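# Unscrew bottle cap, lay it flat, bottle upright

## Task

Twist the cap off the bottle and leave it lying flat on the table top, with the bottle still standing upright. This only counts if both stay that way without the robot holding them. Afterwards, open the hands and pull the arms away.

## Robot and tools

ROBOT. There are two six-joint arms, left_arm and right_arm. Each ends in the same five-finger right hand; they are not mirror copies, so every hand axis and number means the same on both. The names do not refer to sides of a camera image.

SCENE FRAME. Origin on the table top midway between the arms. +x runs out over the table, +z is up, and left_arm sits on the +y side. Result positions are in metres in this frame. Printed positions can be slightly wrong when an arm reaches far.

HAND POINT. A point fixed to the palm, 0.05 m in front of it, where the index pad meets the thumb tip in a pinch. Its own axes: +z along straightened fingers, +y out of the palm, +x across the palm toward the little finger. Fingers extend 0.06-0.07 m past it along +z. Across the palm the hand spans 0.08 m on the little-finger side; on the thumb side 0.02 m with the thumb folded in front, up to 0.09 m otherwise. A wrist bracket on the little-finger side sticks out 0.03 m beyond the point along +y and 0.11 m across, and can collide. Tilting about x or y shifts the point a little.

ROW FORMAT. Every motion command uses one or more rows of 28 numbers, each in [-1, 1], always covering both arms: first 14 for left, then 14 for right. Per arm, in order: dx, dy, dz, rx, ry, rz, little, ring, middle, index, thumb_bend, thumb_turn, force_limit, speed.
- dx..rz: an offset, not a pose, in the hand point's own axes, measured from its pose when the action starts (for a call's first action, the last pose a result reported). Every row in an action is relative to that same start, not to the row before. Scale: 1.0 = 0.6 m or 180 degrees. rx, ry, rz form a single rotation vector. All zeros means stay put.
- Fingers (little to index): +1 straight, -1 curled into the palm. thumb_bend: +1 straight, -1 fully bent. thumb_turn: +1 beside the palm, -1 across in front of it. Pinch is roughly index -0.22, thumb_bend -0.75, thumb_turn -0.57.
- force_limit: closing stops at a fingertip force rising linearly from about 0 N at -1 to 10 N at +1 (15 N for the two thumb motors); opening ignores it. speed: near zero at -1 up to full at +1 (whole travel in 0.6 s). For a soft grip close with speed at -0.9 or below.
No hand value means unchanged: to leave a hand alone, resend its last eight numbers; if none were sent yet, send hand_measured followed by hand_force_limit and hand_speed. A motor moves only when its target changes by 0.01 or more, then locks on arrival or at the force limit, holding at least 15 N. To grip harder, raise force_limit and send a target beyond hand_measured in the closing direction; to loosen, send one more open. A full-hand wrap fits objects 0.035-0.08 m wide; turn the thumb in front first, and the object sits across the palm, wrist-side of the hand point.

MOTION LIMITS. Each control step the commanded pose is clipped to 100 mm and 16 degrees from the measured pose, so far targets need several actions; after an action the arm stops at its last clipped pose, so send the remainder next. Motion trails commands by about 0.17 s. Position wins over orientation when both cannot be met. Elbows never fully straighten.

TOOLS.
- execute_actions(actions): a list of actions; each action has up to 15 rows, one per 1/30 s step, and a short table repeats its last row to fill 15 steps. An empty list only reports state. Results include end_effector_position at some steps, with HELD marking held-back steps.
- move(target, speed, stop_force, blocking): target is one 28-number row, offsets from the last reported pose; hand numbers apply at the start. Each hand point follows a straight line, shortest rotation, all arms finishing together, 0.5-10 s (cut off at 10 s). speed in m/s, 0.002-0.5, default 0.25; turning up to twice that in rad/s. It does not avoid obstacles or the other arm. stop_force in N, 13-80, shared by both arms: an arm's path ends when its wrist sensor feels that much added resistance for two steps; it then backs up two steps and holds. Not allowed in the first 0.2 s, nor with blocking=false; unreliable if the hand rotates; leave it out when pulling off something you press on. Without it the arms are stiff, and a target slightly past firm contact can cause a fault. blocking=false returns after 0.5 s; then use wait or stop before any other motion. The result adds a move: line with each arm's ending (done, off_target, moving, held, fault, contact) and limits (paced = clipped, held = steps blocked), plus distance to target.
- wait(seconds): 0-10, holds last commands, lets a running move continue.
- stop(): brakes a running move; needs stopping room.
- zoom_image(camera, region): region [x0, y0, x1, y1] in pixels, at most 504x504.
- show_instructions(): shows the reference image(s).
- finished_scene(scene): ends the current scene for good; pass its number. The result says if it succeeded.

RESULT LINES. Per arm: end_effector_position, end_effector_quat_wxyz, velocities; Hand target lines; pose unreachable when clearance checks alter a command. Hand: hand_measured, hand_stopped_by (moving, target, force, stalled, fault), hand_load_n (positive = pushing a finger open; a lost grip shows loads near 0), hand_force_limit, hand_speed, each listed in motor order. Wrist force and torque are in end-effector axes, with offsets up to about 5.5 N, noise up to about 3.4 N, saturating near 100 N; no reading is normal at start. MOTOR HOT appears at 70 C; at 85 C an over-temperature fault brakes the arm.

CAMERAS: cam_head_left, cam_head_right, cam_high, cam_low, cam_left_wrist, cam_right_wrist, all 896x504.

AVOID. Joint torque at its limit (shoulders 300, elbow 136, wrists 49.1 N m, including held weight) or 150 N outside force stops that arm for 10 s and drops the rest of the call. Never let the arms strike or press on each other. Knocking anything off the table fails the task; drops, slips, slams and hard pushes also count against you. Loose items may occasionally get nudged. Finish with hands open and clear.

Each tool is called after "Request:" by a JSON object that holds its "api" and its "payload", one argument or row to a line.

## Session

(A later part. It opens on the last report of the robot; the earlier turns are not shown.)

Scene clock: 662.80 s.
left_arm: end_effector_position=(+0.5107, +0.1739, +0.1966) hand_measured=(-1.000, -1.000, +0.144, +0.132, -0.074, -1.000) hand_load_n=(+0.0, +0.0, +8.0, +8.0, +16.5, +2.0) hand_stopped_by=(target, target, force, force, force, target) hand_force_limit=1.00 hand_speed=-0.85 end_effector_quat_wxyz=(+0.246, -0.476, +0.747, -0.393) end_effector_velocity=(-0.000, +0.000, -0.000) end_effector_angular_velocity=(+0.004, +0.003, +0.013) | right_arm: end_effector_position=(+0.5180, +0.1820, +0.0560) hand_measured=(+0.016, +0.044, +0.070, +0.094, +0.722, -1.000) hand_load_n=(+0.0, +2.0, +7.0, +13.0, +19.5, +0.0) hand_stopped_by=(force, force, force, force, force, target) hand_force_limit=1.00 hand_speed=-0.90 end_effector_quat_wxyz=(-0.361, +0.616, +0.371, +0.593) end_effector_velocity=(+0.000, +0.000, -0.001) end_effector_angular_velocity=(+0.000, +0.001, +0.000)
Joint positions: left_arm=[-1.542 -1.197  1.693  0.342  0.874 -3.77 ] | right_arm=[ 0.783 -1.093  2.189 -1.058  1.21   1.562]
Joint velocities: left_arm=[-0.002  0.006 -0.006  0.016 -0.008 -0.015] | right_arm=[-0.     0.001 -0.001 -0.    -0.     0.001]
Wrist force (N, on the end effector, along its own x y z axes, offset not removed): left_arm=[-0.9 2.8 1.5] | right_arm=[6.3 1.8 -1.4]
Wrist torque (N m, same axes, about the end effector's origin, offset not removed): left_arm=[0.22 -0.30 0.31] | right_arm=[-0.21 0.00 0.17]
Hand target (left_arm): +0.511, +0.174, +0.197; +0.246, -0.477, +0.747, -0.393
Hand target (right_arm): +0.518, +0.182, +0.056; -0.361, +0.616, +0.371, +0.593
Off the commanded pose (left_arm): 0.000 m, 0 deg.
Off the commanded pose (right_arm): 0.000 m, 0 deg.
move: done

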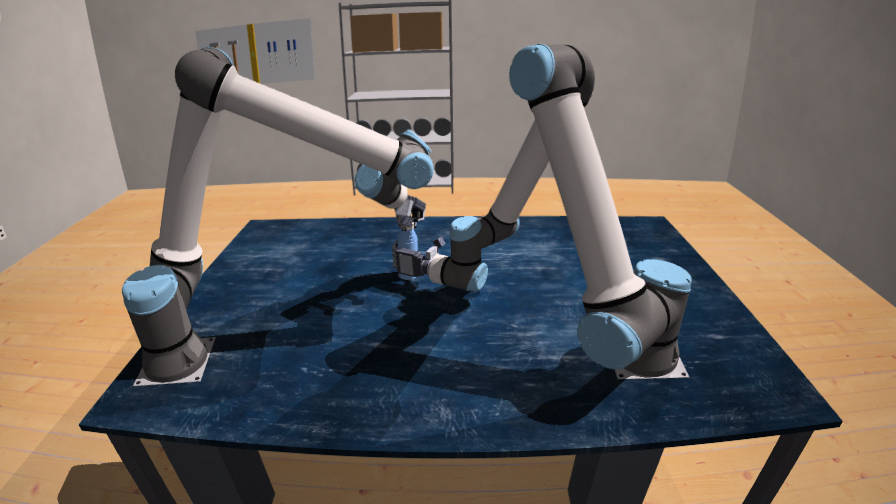

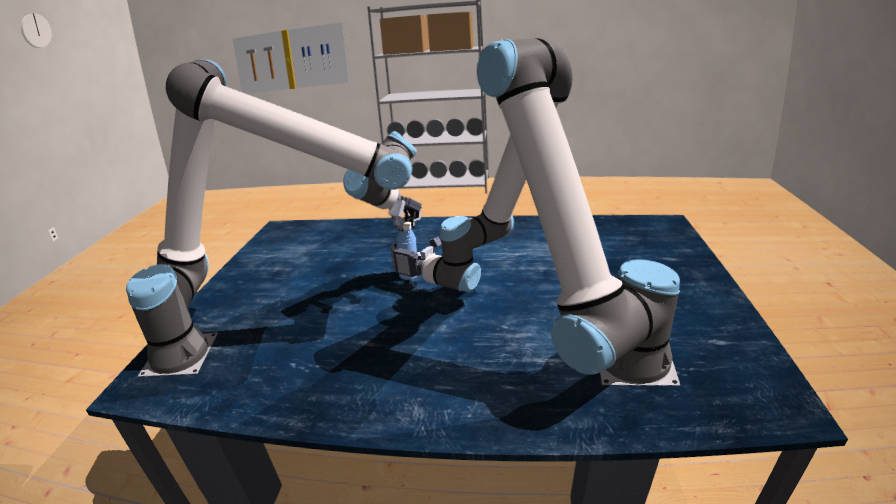

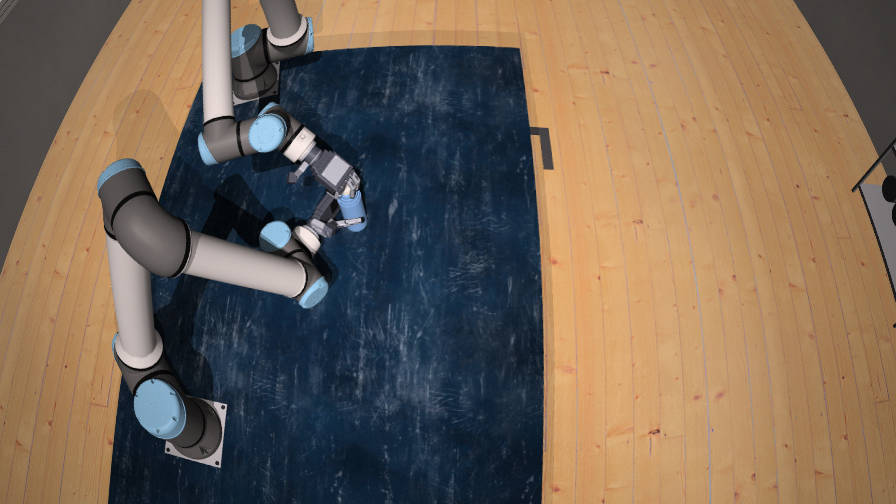

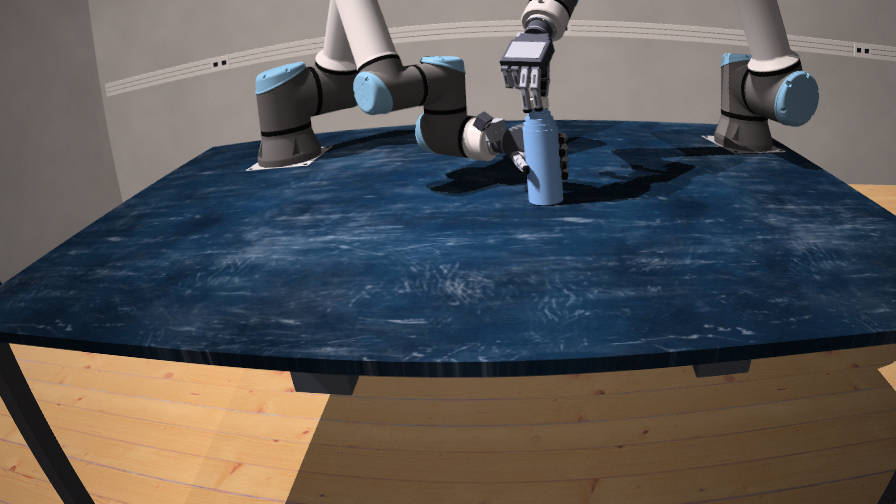

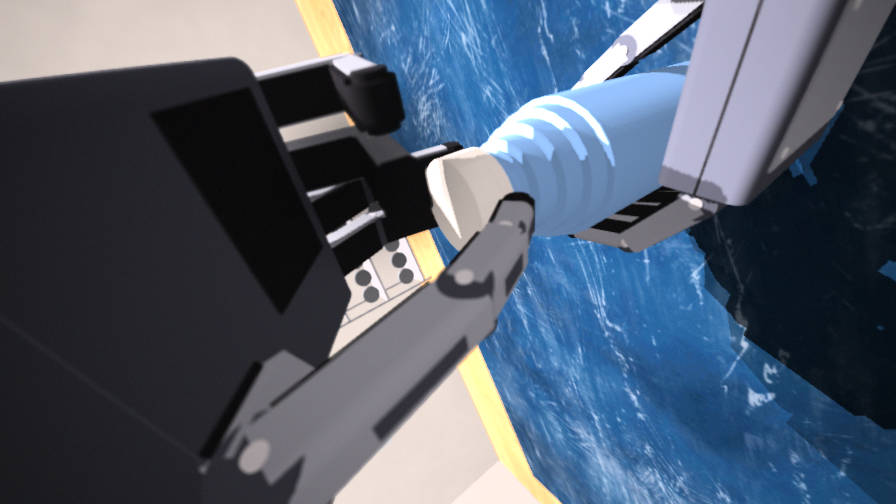

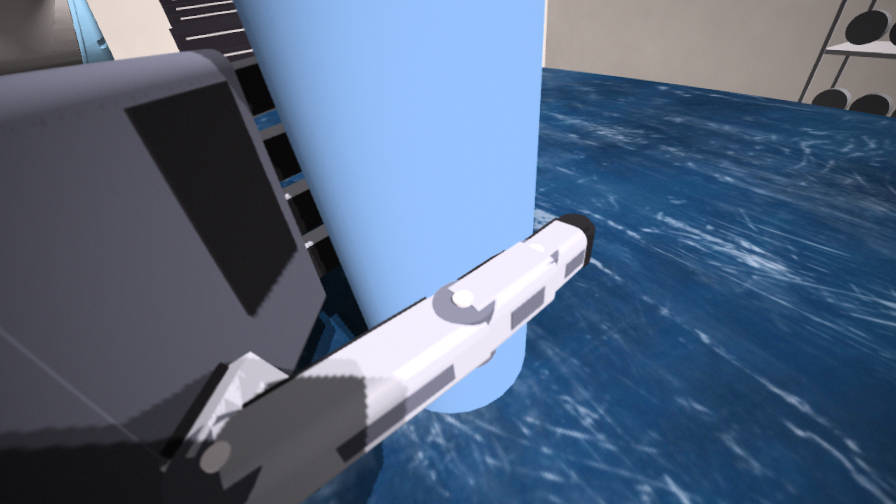

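Request:
{"api": "execute_actions", "payload": {
  "actions": [
    [[0,0,0,0,0,0,-1,-1,0.4,0.4,0.35,-1,1,-0.3, 0,0,0,0,0,0,-0.95,-0.95,-0.95,-0.95,0.2,-1,1,-0.9]]
  ]
}}

Request:
{"api": "move", "payload": {
  "target": [0.0142,-0.009,0.0236,0,0.5467,0.3826,-1,-1,0.4,0.4,0.35,-1,1,-0.3, 0,0,0,0,0,0,-0.95,-0.95,-0.95,-0.95,0.2,-1,1,-0.9],
  "speed": 0.5
}}

Request:
{"api": "zoom_image", "payload": {
  "camera": "cam_low",
  "region": [470,60,620,190]
}}

Scene clock: 676.87 s.
left_arm: end_effector_position=(+0.5107, +0.1739, +0.1966) hand_measured=(-1.000, -1.000, +0.400, +0.400, +0.210, -1.000) hand_load_n=(+0.0, +0.0, +0.0, +0.0, +0.0, +0.0) hand_stopped_by=(target, target, target, target, moving, target) hand_force_limit=1.00 hand_speed=-0.30 end_effector_quat_wxyz=(+0.246, -0.476, +0.747, -0.393) end_effector_velocity=(-0.000, +0.001, -0.001) end_effector_angular_velocity=(+0.001, +0.001, -0.000) | right_arm: end_effector_position=(+0.5180, +0.1820, +0.0560) hand_measured=(+0.016, +0.044, +0.070, +0.094, +0.722, -1.000) hand_load_n=(+1.0, +3.5, +7.5, +12.5, +19.0, -0.5) hand_stopped_by=(force, force, force, force, force, target) hand_force_limit=1.00 hand_speed=-0.90 end_effector_quat_wxyz=(-0.361, +0.616, +0.371, +0.593) end_effector_velocity=(-0.000, -0.000, -0.000) end_effector_angular_velocity=(+0.000, +0.000, -0.001)
Joint positions: left_arm=[-1.542 -1.197  1.693  0.342  0.874 -3.77 ] | right_arm=[ 0.783 -1.093  2.189 -1.058  1.21   1.562]
Joint velocities: left_arm=[ 0.    -0.     0.002 -0.001  0.001 -0.   ] | right_arm=[ 0.    -0.     0.001 -0.     0.001  0.   ]
Wrist force (N, on the end effector, along its own x y z axes, offset not removed): left_arm=[-1.9 6.5 5.7] | right_arm=[0.2 -0.6 -0.8]
Wrist torque (N m, same axes, about the end effector's origin, offset not removed): left_arm=[0.78 0.01 0.28] | right_arm=[0.07 -0.09 -0.30]
Hand target (left_arm): +0.511, +0.174, +0.197; +0.246, -0.476, +0.747, -0.393
Hand target (right_arm): +0.518, +0.182, +0.056; -0.361, +0.616, +0.371, +0.593
Off the commanded pose (left_arm): 0.000 m, 0 deg.
Off the commanded pose (right_arm): 0.000 m, 0 deg.
Step readings (end_effector_position):
0: left_arm (+0.5107, +0.1740, +0.1966) | right_arm (+0.5180, +0.1820, +0.0560)
1: left_arm (+0.5107, +0.1740, +0.1966) | right_arm (+0.5180, +0.1820, +0.0560)
2: left_arm (+0.5107, +0.1740, +0.1966) | right_arm (+0.5180, +0.1820, +0.0560)
4: left_arm (+0.5108, +0.1739, +0.1967) | right_arm (+0.5180, +0.1820, +0.0560)
8: left_arm (+0.5107, +0.1739, +0.1966) | right_arm (+0.5180, +0.1820, +0.0560)
15: end_effector_position above

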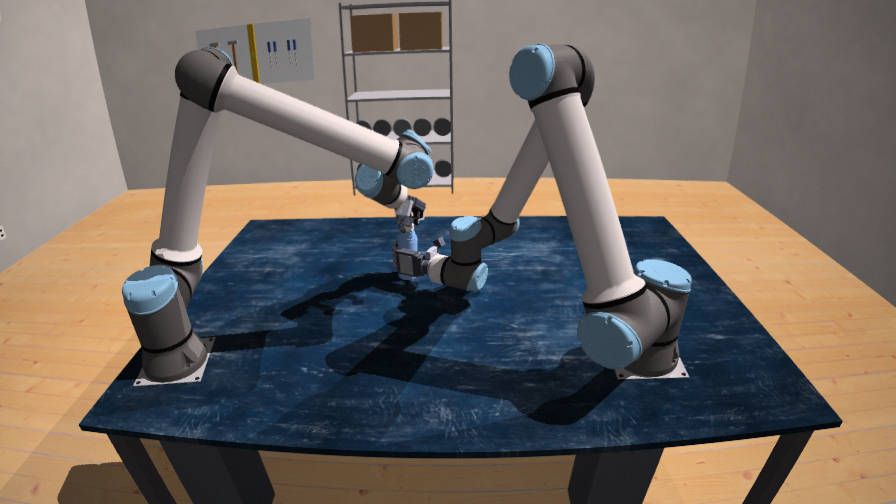

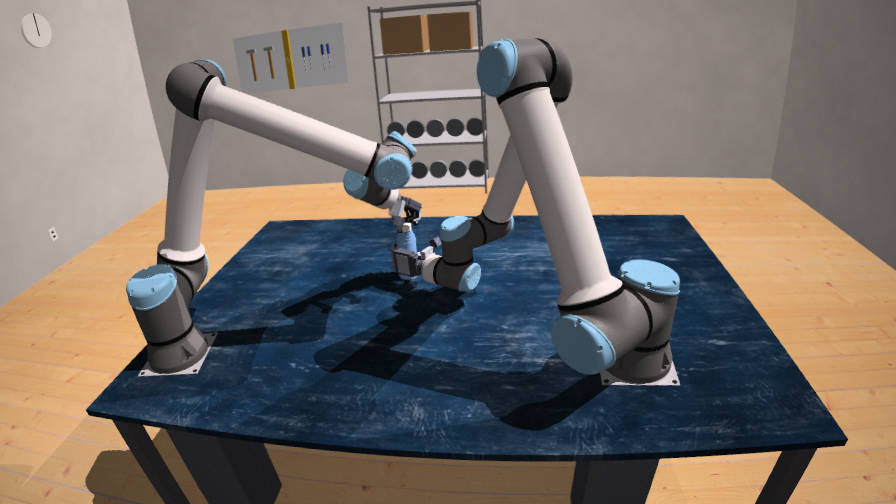

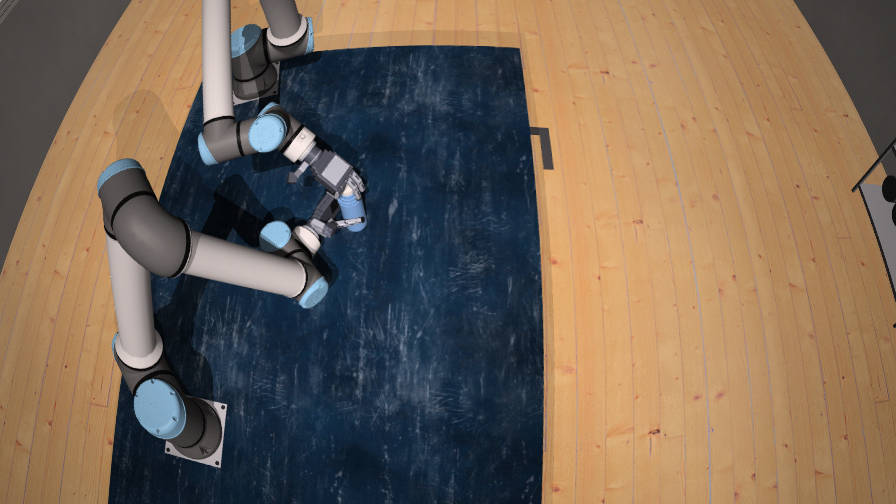

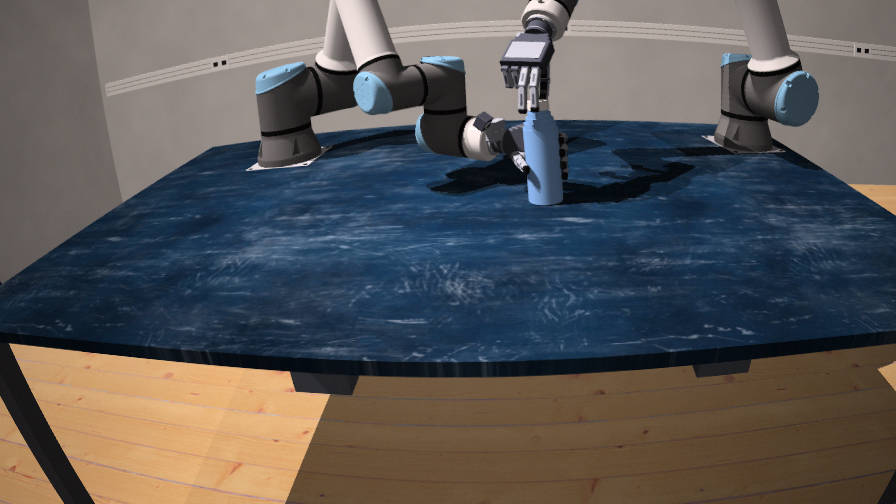

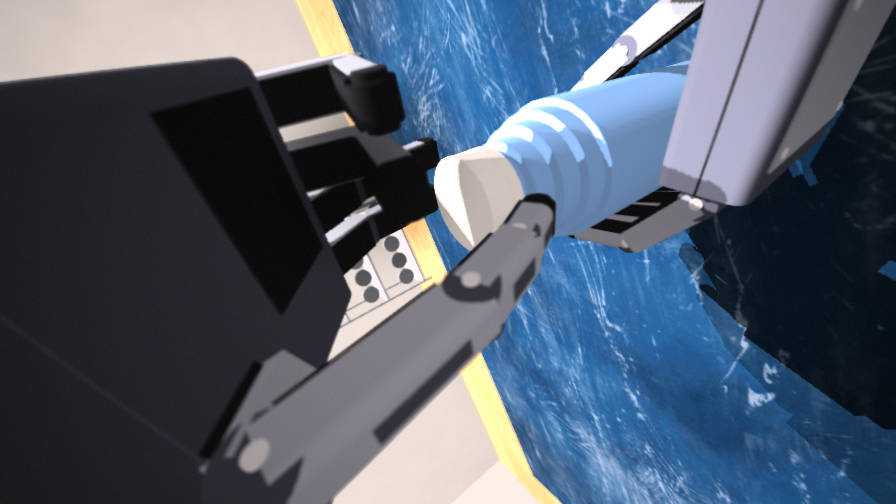

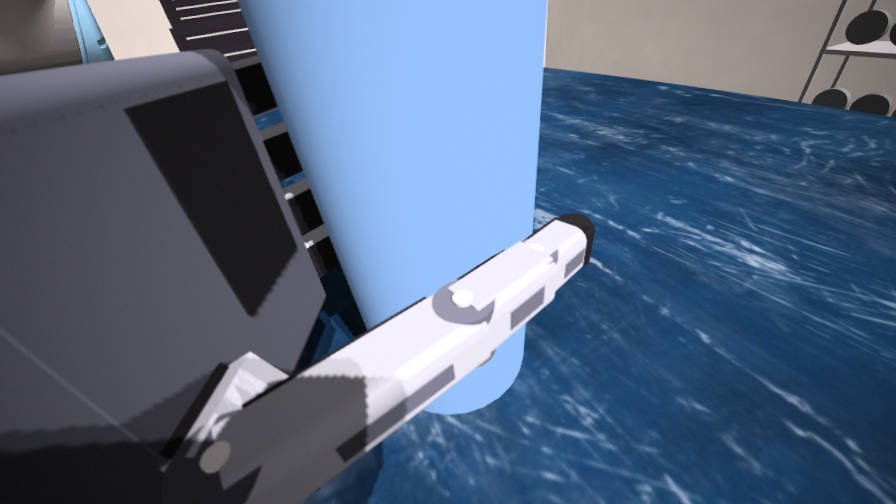

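Scene clock: 679.80 s.
left_arm: end_effector_position=(+0.5205, +0.1604, +0.1923) hand_measured=(-1.000, -1.000, +0.400, +0.400, +0.350, -1.000) hand_load_n=(+0.0, +0.0, +0.0, +0.0, +0.0, +0.0) hand_stopped_by=(target, target, target, target, target, target) hand_force_limit=1.00 hand_speed=-0.30 end_effector_quat_wxyz=(-0.213, +0.413, +0.785, -0.411) end_effector_velocity=(+0.000, -0.000, +0.001) end_effector_angular_velocity=(+0.003, -0.001, -0.013) | right_arm: end_effector_position=(+0.5180, +0.1820, +0.0560) hand_measured=(+0.016, +0.044, +0.070, +0.094, +0.722, -1.000) hand_load_n=(+1.0, +3.5, +7.5, +12.5, +19.0, -0.5) hand_stopped_by=(force, force, force, force, force, target) hand_force_limit=1.00 hand_speed=-0.90 end_effector_quat_wxyz=(-0.361, +0.616, +0.371, +0.593) end_effector_velocity=(+0.000, -0.000, -0.001) end_effector_angular_velocity=(-0.001, +0.001, -0.000)
Joint positions: left_arm=[-1.094 -0.84   1.301  1.208  2.529 -1.445] | right_arm=[ 0.783 -1.093  2.189 -1.058  1.21   1.562]
Joint velocities: left_arm=[-0.     0.004 -0.007  0.022 -0.004  0.021] | right_arm=[ 0.     0.002 -0.     0.     0.     0.   ]
Wrist force (N, on the end effector, along its own x y z axes, offset not removed): left_arm=[1.8 1.2 -0.7] | right_arm=[-0.3 1.4 -3.1]
Wrist torque (N m, same axes, about the end effector's origin, offset not removed): left_arm=[0.54 -0.16 0.23] | right_arm=[0.30 0.16 -0.26]
Hand target (left_arm): +0.521, +0.160, +0.192; -0.213, +0.413, +0.784, -0.411
Hand target (right_arm): +0.518, +0.182, +0.056; -0.361, +0.616, +0.371, +0.593
Off the commanded pose (left_arm): 0.001 m, 0 deg.
Off the commanded pose (right_arm): 0.000 m, 0 deg.
move: done

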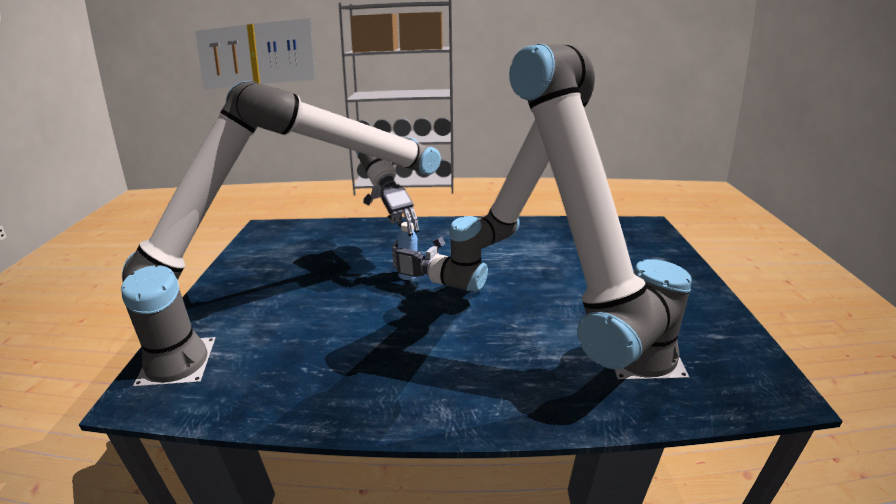

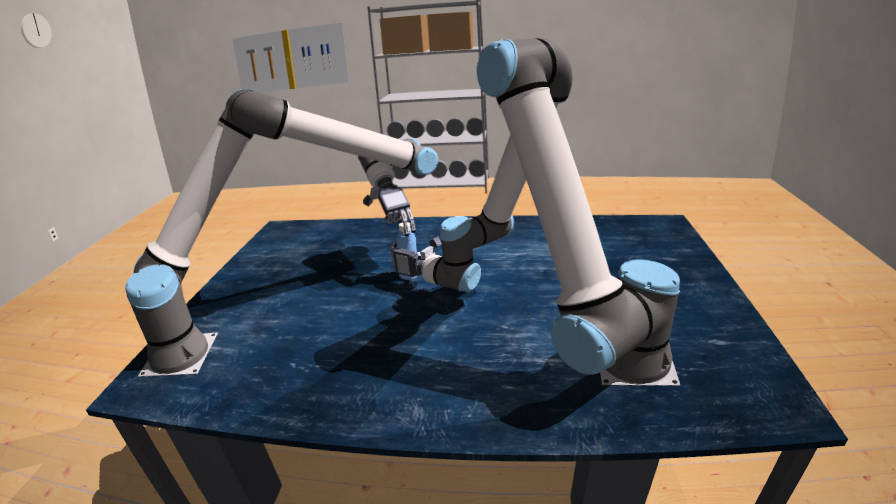

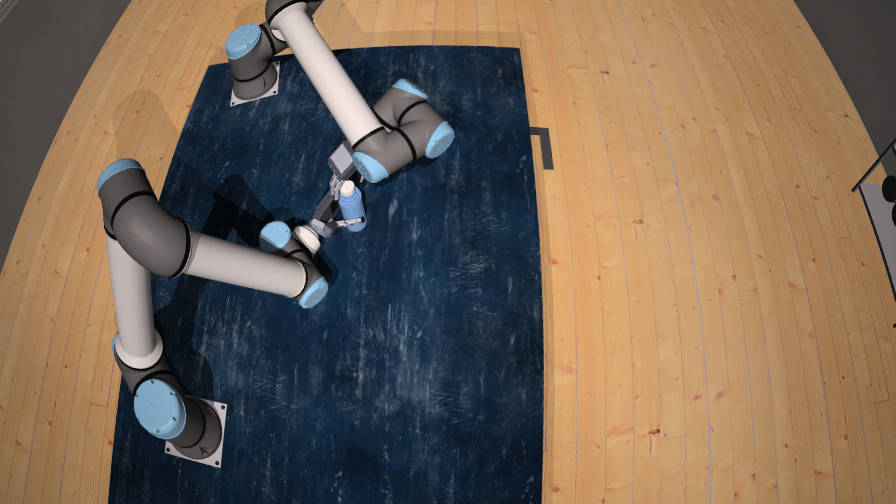

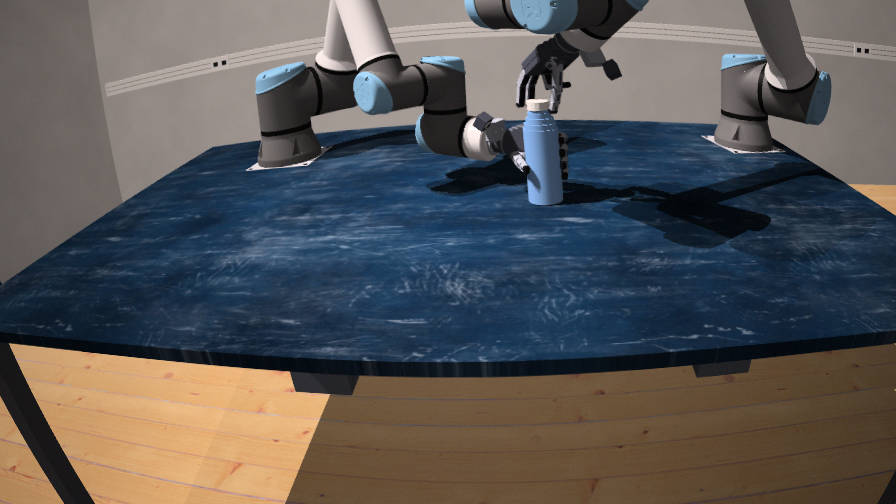

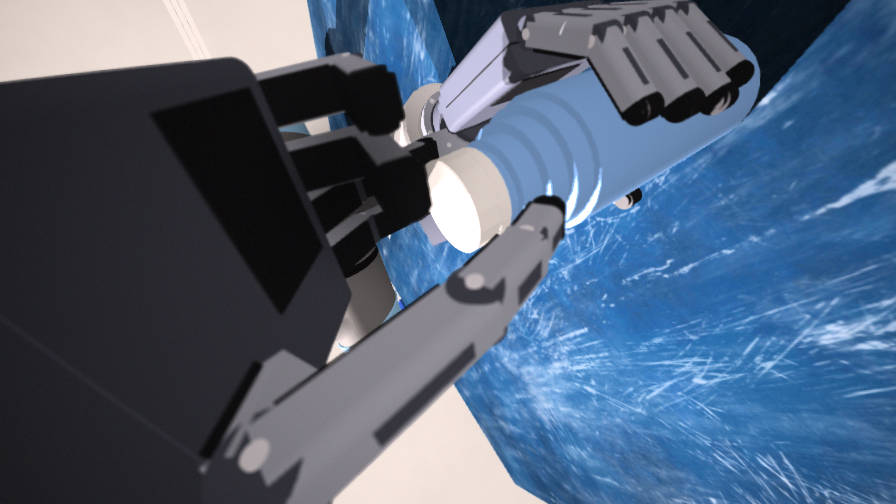

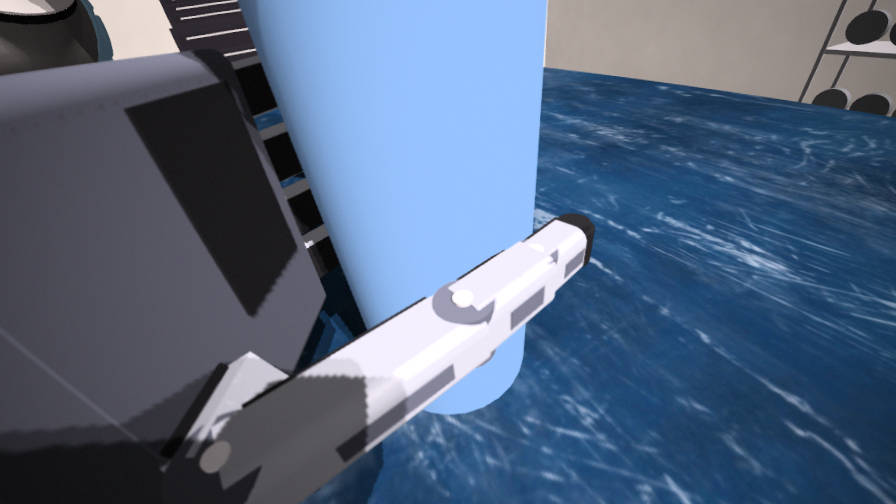

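Region (470, 60, 620, 190) of cam_low's 896x504 image, scaled by 3.360, with more detail than that image has; it fills the top 437 rows of this view, and the rest is white.

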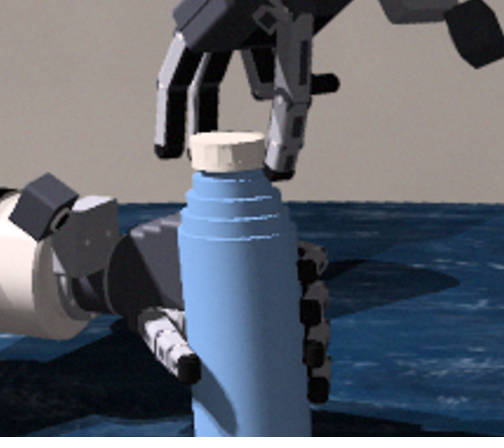

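Request:
{"api": "execute_actions", "payload": {
  "actions": [
    [[0,-0.0015,0,0,0,0,0.25,0.25,0.25,0.25,0.1,-1,-0.4,-0.6, -0.0008,0,0,0,0,0,-0.9,-0.9,-0.9,-0.9,0.15,-1,1,-0.9],[0,-0.0015,0,0,0,0,0.25,0.25,0.25,0.25,0.1,-1,-0.4,-0.6, -0.0008,0,0,0,0,0,-0.9,-0.9,-0.9,-0.9,0.15,-1,1,-0.9]],
    [[0,0,0,0,0,0,-0.3,-0.3,-0.3,-0.3,-0.4,-1,-0.4,-0.6, 0,0,0,0,0,0,-0.9,-0.9,-0.9,-0.9,0.15,-1,1,-0.9]]
  ]
}}

Scene clock: 701.13 s.
left_arm: end_effector_position=(+0.5201, +0.1601, +0.1931) hand_measured=(-0.402, -0.402, +0.164, +0.164, -0.028, -1.000) hand_load_n=(+0.0, +0.0, +4.0, +4.0, +0.0, +0.0) hand_stopped_by=(moving, moving, force, force, moving, target) hand_force_limit=-0.40 hand_speed=-0.60 end_effector_quat_wxyz=(-0.213, +0.413, +0.785, -0.411) end_effector_velocity=(-0.000, -0.000, -0.001) end_effector_angular_velocity=(+0.001, +0.001, +0.000) | right_arm: end_effector_position=(+0.5180, +0.1820, +0.0556) hand_measured=(-0.018, +0.022, +0.058, +0.094, +0.722, -1.000) hand_load_n=(+13.5, +10.5, +8.0, +6.5, +24.0, +0.5) hand_stopped_by=(force, force, force, force, force, target) hand_force_limit=1.00 hand_speed=-0.90 end_effector_quat_wxyz=(-0.361, +0.616, +0.371, +0.593) end_effector_velocity=(-0.001, -0.001, -0.001) end_effector_angular_velocity=(-0.001, +0.001, +0.000)
Joint positions: left_arm=[-1.095 -0.841  1.301  1.208  2.53  -1.446] | right_arm=[ 0.783 -1.092  2.189 -1.059  1.21   1.562]
Joint velocities: left_arm=[-0.     0.001 -0.    -0.     0.001 -0.001] | right_arm=[-0.     0.     0.002  0.    -0.    -0.   ]
Wrist force (N, on the end effector, along its own x y z axes, offset not removed): left_arm=[-1.4 -9.9 6.3] | right_arm=[10.8 2.9 9.1]
Wrist torque (N m, same axes, about the end effector's origin, offset not removed): left_arm=[-0.45 -0.09 -0.10] | right_arm=[-0.27 -1.93 0.17]
Hand target (left_arm): +0.520, +0.160, +0.193; -0.213, +0.413, +0.785, -0.411
Hand target (right_arm): +0.518, +0.182, +0.056; -0.361, +0.616, +0.371, +0.593
Off the commanded pose (left_arm): 0.000 m, 0 deg.
Off the commanded pose (right_arm): 0.000 m, 0 deg.
Step readings (end_effector_position; steps 1 to 15: 1st action; 16 to 30: 2nd action):
0: left_arm (+0.5205, +0.1604, +0.1923) | right_arm (+0.5180, +0.1820, +0.0560)
1: left_arm (+0.5205, +0.1604, +0.1923) | right_arm (+0.5180, +0.1820, +0.0560)
2: left_arm (+0.5205, +0.1604, +0.1924) | right_arm (+0.5179, +0.1820, +0.0560)
4: left_arm (+0.5205, +0.1604, +0.1927) | right_arm (+0.5180, +0.1820, +0.0558)
8: left_arm (+0.5204, +0.1603, +0.1929) | right_arm (+0.5180, +0.1820, +0.0558)
15: left_arm (+0.5202, +0.1601, +0.1930) | right_arm (+0.5180, +0.1820, +0.0556)
16: left_arm (+0.5202, +0.1601, +0.1930) | right_arm (+0.5180, +0.1820, +0.0556)
17: left_arm (+0.5202, +0.1601, +0.1930) | right_arm (+0.5180, +0.1820, +0.0556)
19: left_arm (+0.5202, +0.1601, +0.1930) | right_arm (+0.5180, +0.1820, +0.0556)
23: left_arm (+0.5201, +0.1601, +0.1931) | right_arm (+0.5180, +0.1820, +0.0556)
30: end_effector_position above

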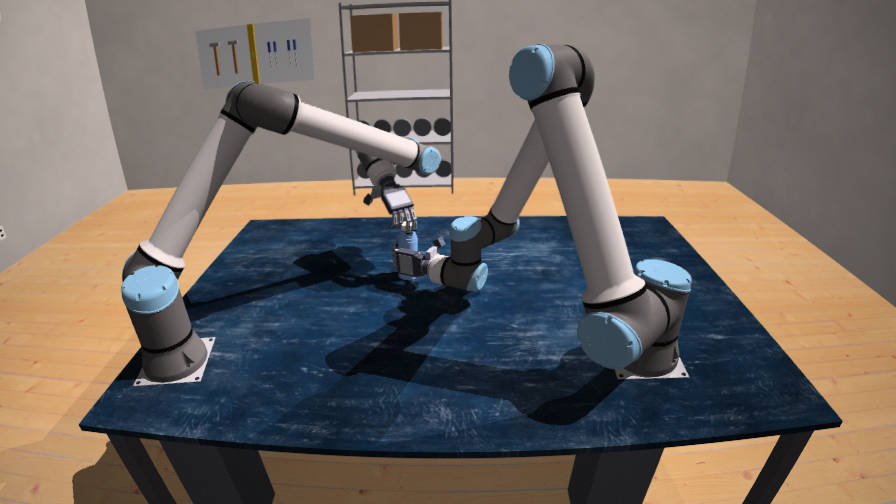

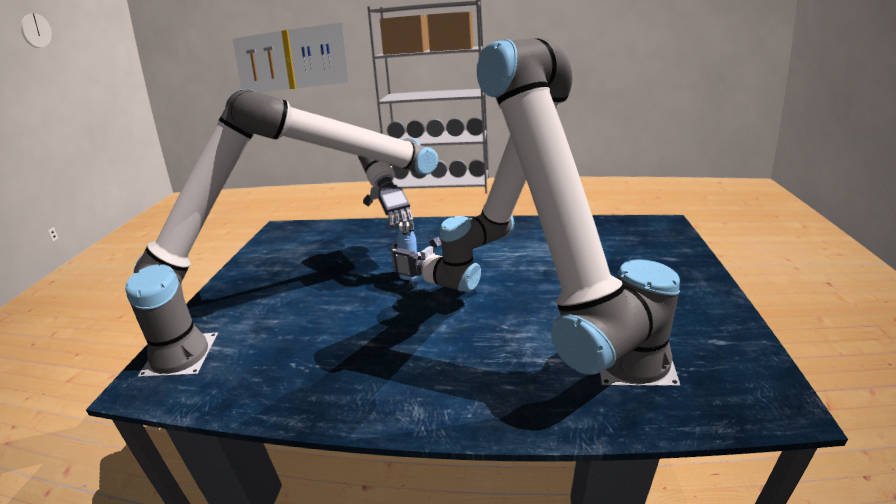

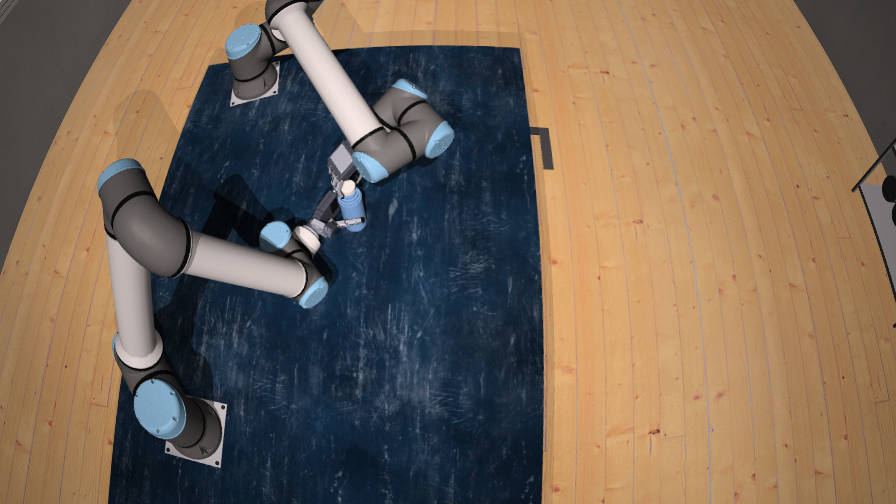

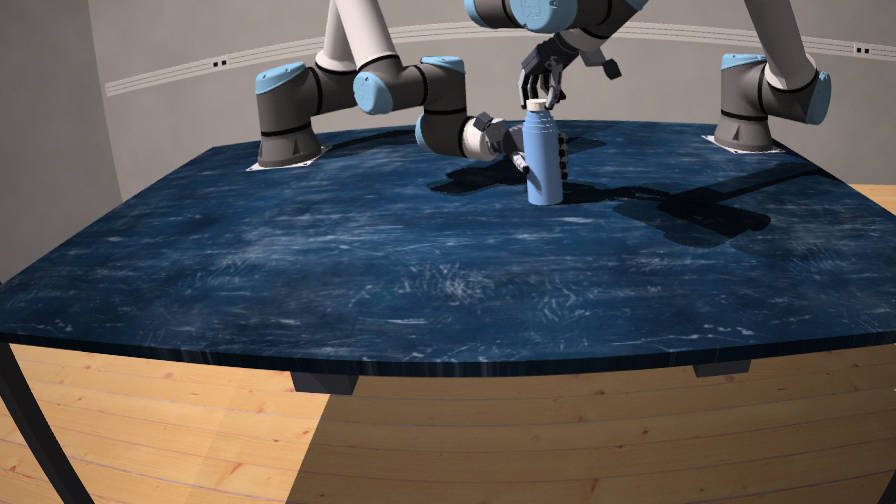

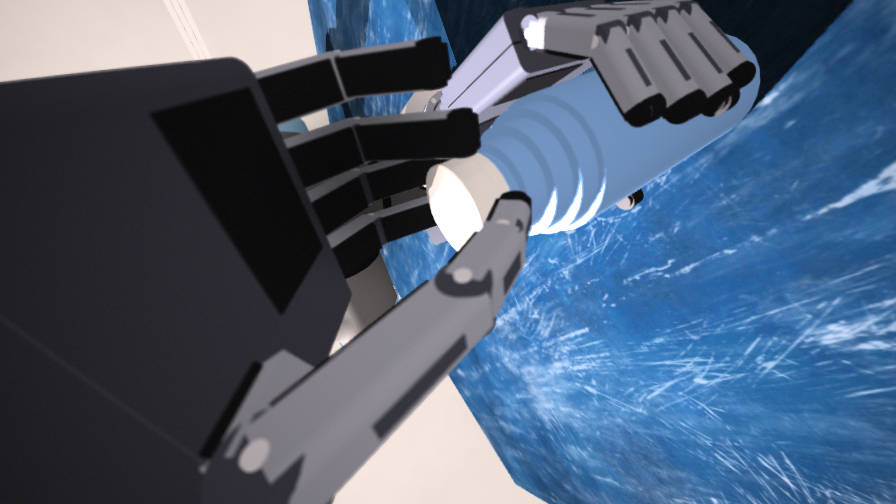

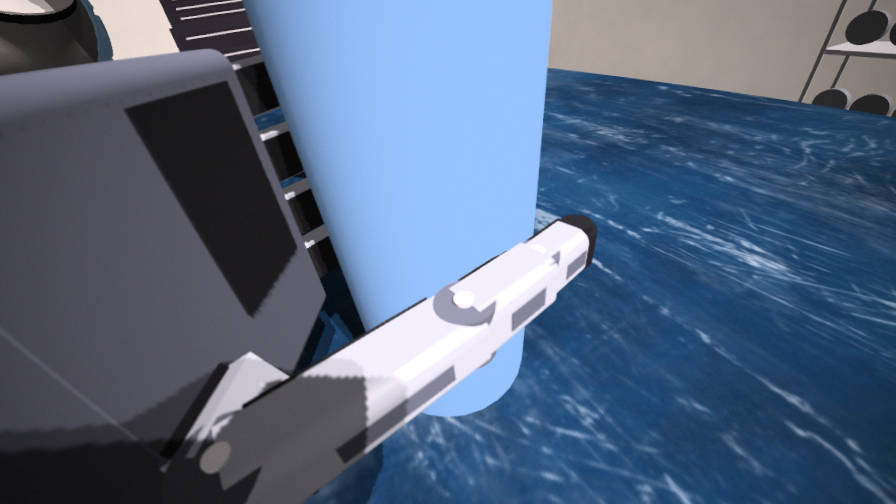

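Request:
{"api": "execute_actions", "payload": {
  "actions": [
    [[0,0,0,0,0,0,-1,-1,-0.3,-0.3,-0.4,-1,-0.4,-0.6, 0,0,0,0,0,0,-0.9,-0.9,-0.9,-0.9,0.15,-1,1,-0.9]],
    [[0,0,0,0,0,0,-1,-1,-0.4,-0.4,-0.6,-1,1,-0.85, 0,0,0,0,0,0,-0.9,-0.9,-0.9,-0.9,0.15,-1,1,-0.9]],
    [[0,0,0,0,0,0,-1,-1,-0.4,-0.4,-0.6,-1,1,-0.85, 0,0,0,0,0,0,-0.9,-0.9,-0.9,-0.9,0.15,-1,1,-0.9]]
  ]
}}

Request:
{"api": "zoom_image", "payload": {
  "camera": "cam_low",
  "region": [470,60,620,190]
}}

Scene clock: 710.47 s.
left_arm: end_effector_position=(+0.5202, +0.1601, +0.1930) hand_measured=(-0.830, -0.830, +0.148, +0.152, -0.116, -1.000) hand_load_n=(+0.0, +0.0, +12.0, +11.0, +14.0, +1.0) hand_stopped_by=(moving, moving, force, force, force, target) hand_force_limit=1.00 hand_speed=-0.85 end_effector_quat_wxyz=(-0.213, +0.413, +0.785, -0.411) end_effector_velocity=(-0.000, +0.000, -0.001) end_effector_angular_velocity=(+0.001, +0.000, -0.000) | right_arm: end_effector_position=(+0.5180, +0.1820, +0.0556) hand_measured=(-0.018, +0.022, +0.058, +0.094, +0.722, -1.000) hand_load_n=(+13.0, +10.5, +7.5, +6.0, +24.0, +1.0) hand_stopped_by=(force, force, force, force, force, target) hand_force_limit=1.00 hand_speed=-0.90 end_effector_quat_wxyz=(-0.361, +0.616, +0.371, +0.593) end_effector_velocity=(+0.000, -0.000, +0.001) end_effector_angular_velocity=(+0.001, -0.002, -0.000)
Joint positions: left_arm=[-1.095 -0.841  1.301  1.208  2.529 -1.446] | right_arm=[ 0.783 -1.092  2.189 -1.059  1.21   1.562]
Joint velocities: left_arm=[-0.     0.001  0.001 -0.001 -0.    -0.   ] | right_arm=[ 0.    -0.002  0.    -0.     0.    -0.001]
Wrist force (N, on the end effector, along its own x y z axes, offset not removed): left_arm=[1.6 -6.6 4.1] | right_arm=[1.2 3.8 6.1]
Wrist torque (N m, same axes, about the end effector's origin, offset not removed): left_arm=[0.22 -0.72 0.36] | right_arm=[0.27 -0.38 -0.29]
Hand target (left_arm): +0.520, +0.160, +0.193; -0.213, +0.413, +0.785, -0.411
Hand target (right_arm): +0.518, +0.182, +0.056; -0.361, +0.616, +0.371, +0.593
Off the commanded pose (left_arm): 0.000 m, 0 deg.
Off the commanded pose (right_arm): 0.000 m, 0 deg.
Step readings (end_effector_position; steps 1 to 15: 1st action; 16 to 30: 2nd action; 31 to 45: 3rd action):
0: left_arm (+0.5202, +0.1601, +0.1930) | right_arm (+0.5180, +0.1820, +0.0556)
1: left_arm (+0.5202, +0.1601, +0.1930) | right_arm (+0.5180, +0.1820, +0.0556)
2: left_arm (+0.5202, +0.1601, +0.1930) | right_arm (+0.5180, +0.1820, +0.0556)
4: left_arm (+0.5202, +0.1601, +0.1930) | right_arm (+0.5180, +0.1820, +0.0556)
8: left_arm (+0.5202, +0.1601, +0.1930) | right_arm (+0.5180, +0.1820, +0.0556)
15: left_arm (+0.5202, +0.1601, +0.1930) | right_arm (+0.5180, +0.1820, +0.0556)
16: left_arm (+0.5202, +0.1601, +0.1930) | right_arm (+0.5180, +0.1820, +0.0556)
17: left_arm (+0.5202, +0.1601, +0.1930) | right_arm (+0.5180, +0.1820, +0.0556)
19: left_arm (+0.5202, +0.1601, +0.1930) | right_arm (+0.5180, +0.1820, +0.0556)
23: left_arm (+0.5202, +0.1601, +0.1930) | right_arm (+0.5180, +0.1820, +0.0556)
30: left_arm (+0.5202, +0.1601, +0.1930) | right_arm (+0.5180, +0.1820, +0.0556)
31: left_arm (+0.5202, +0.1601, +0.1930) | right_arm (+0.5180, +0.1820, +0.0556)
32: left_arm (+0.5202, +0.1601, +0.1930) | right_arm (+0.5180, +0.1820, +0.0556)
34: left_arm (+0.5202, +0.1601, +0.1930) | right_arm (+0.5180, +0.1820, +0.0556)
38: left_arm (+0.5202, +0.1601, +0.1930) | right_arm (+0.5180, +0.1820, +0.0556)
45: end_effector_position above

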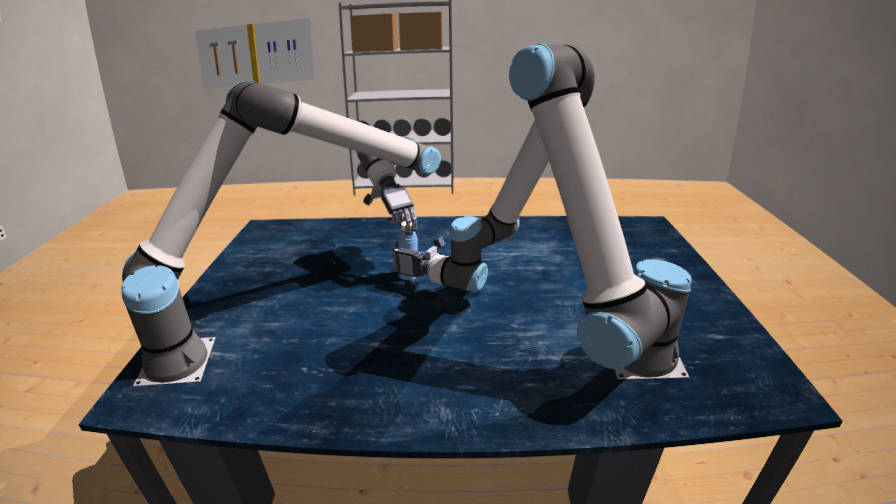

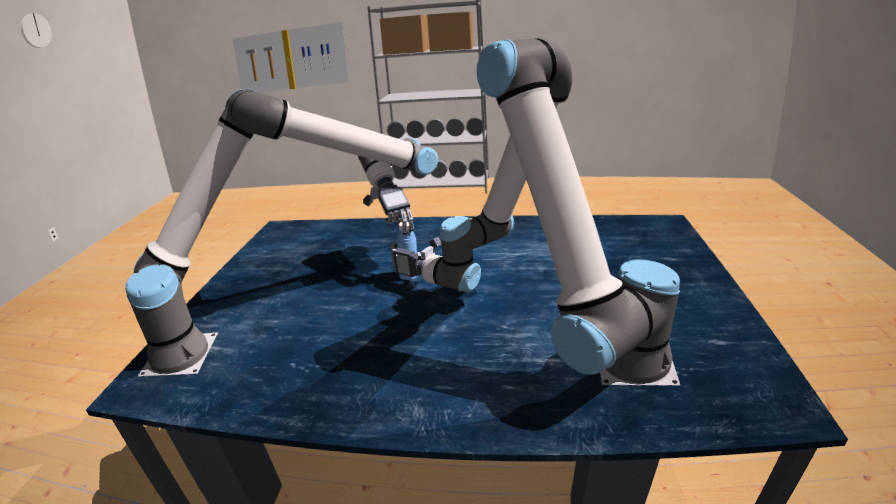

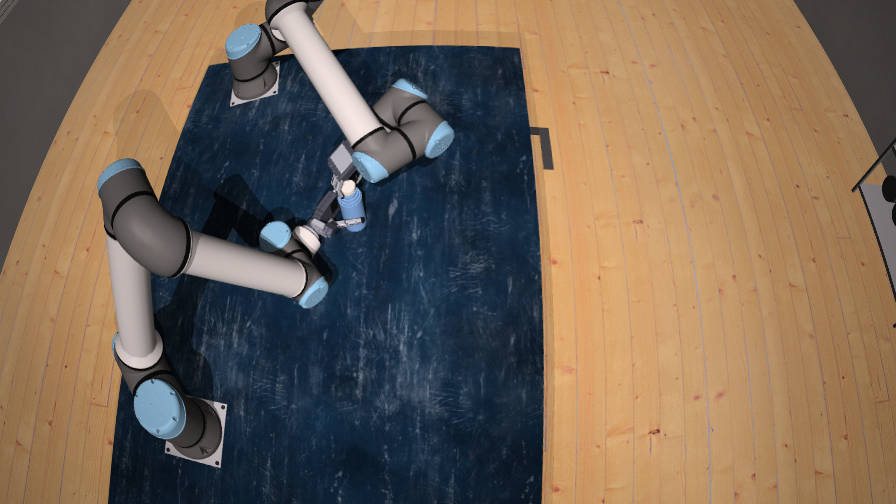

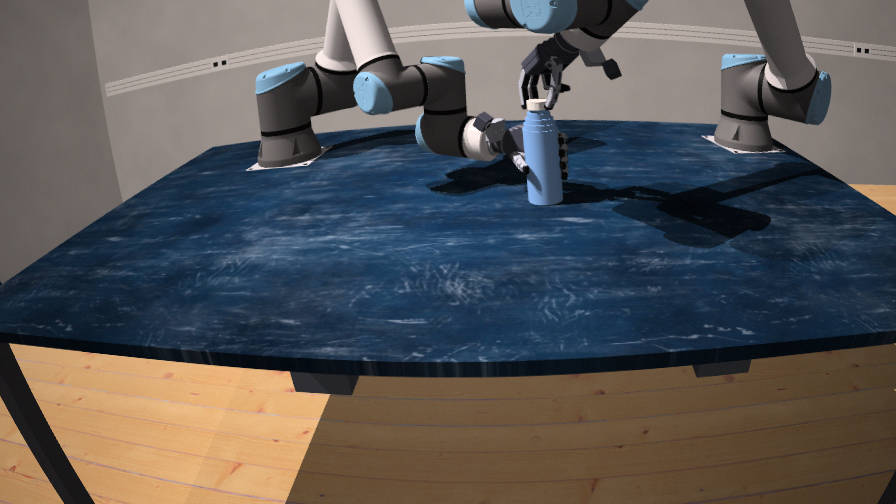

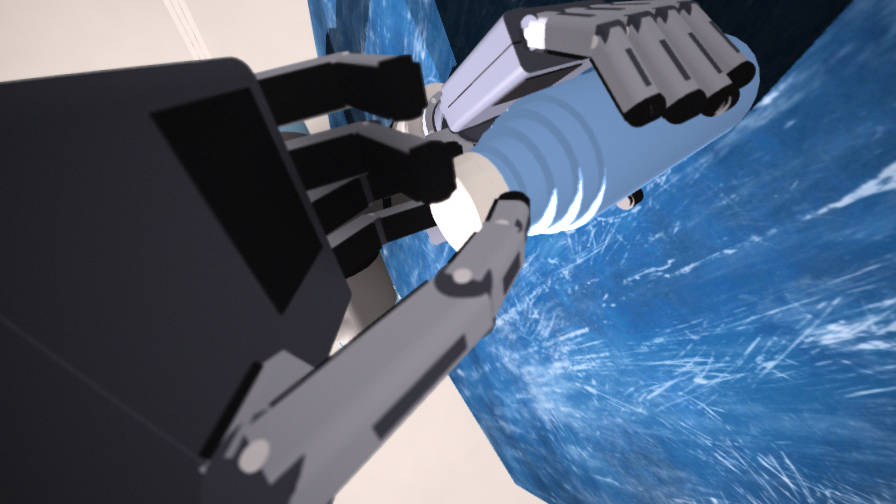

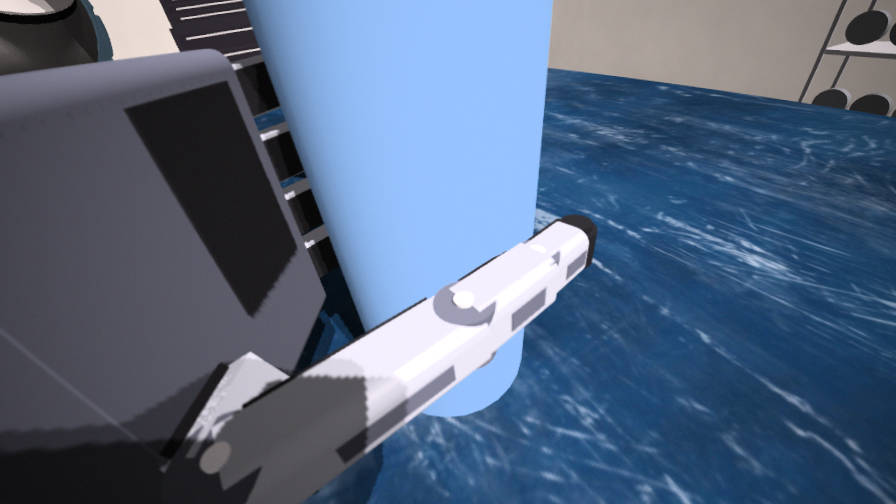

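Region (470, 60, 620, 190) of cam_low's 896x504 image, scaled by 3.360, with more detail than that image has; it fills the top 437 rows of this view, and the rest is white.

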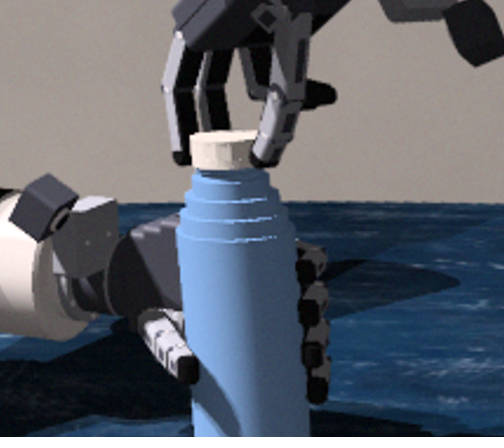

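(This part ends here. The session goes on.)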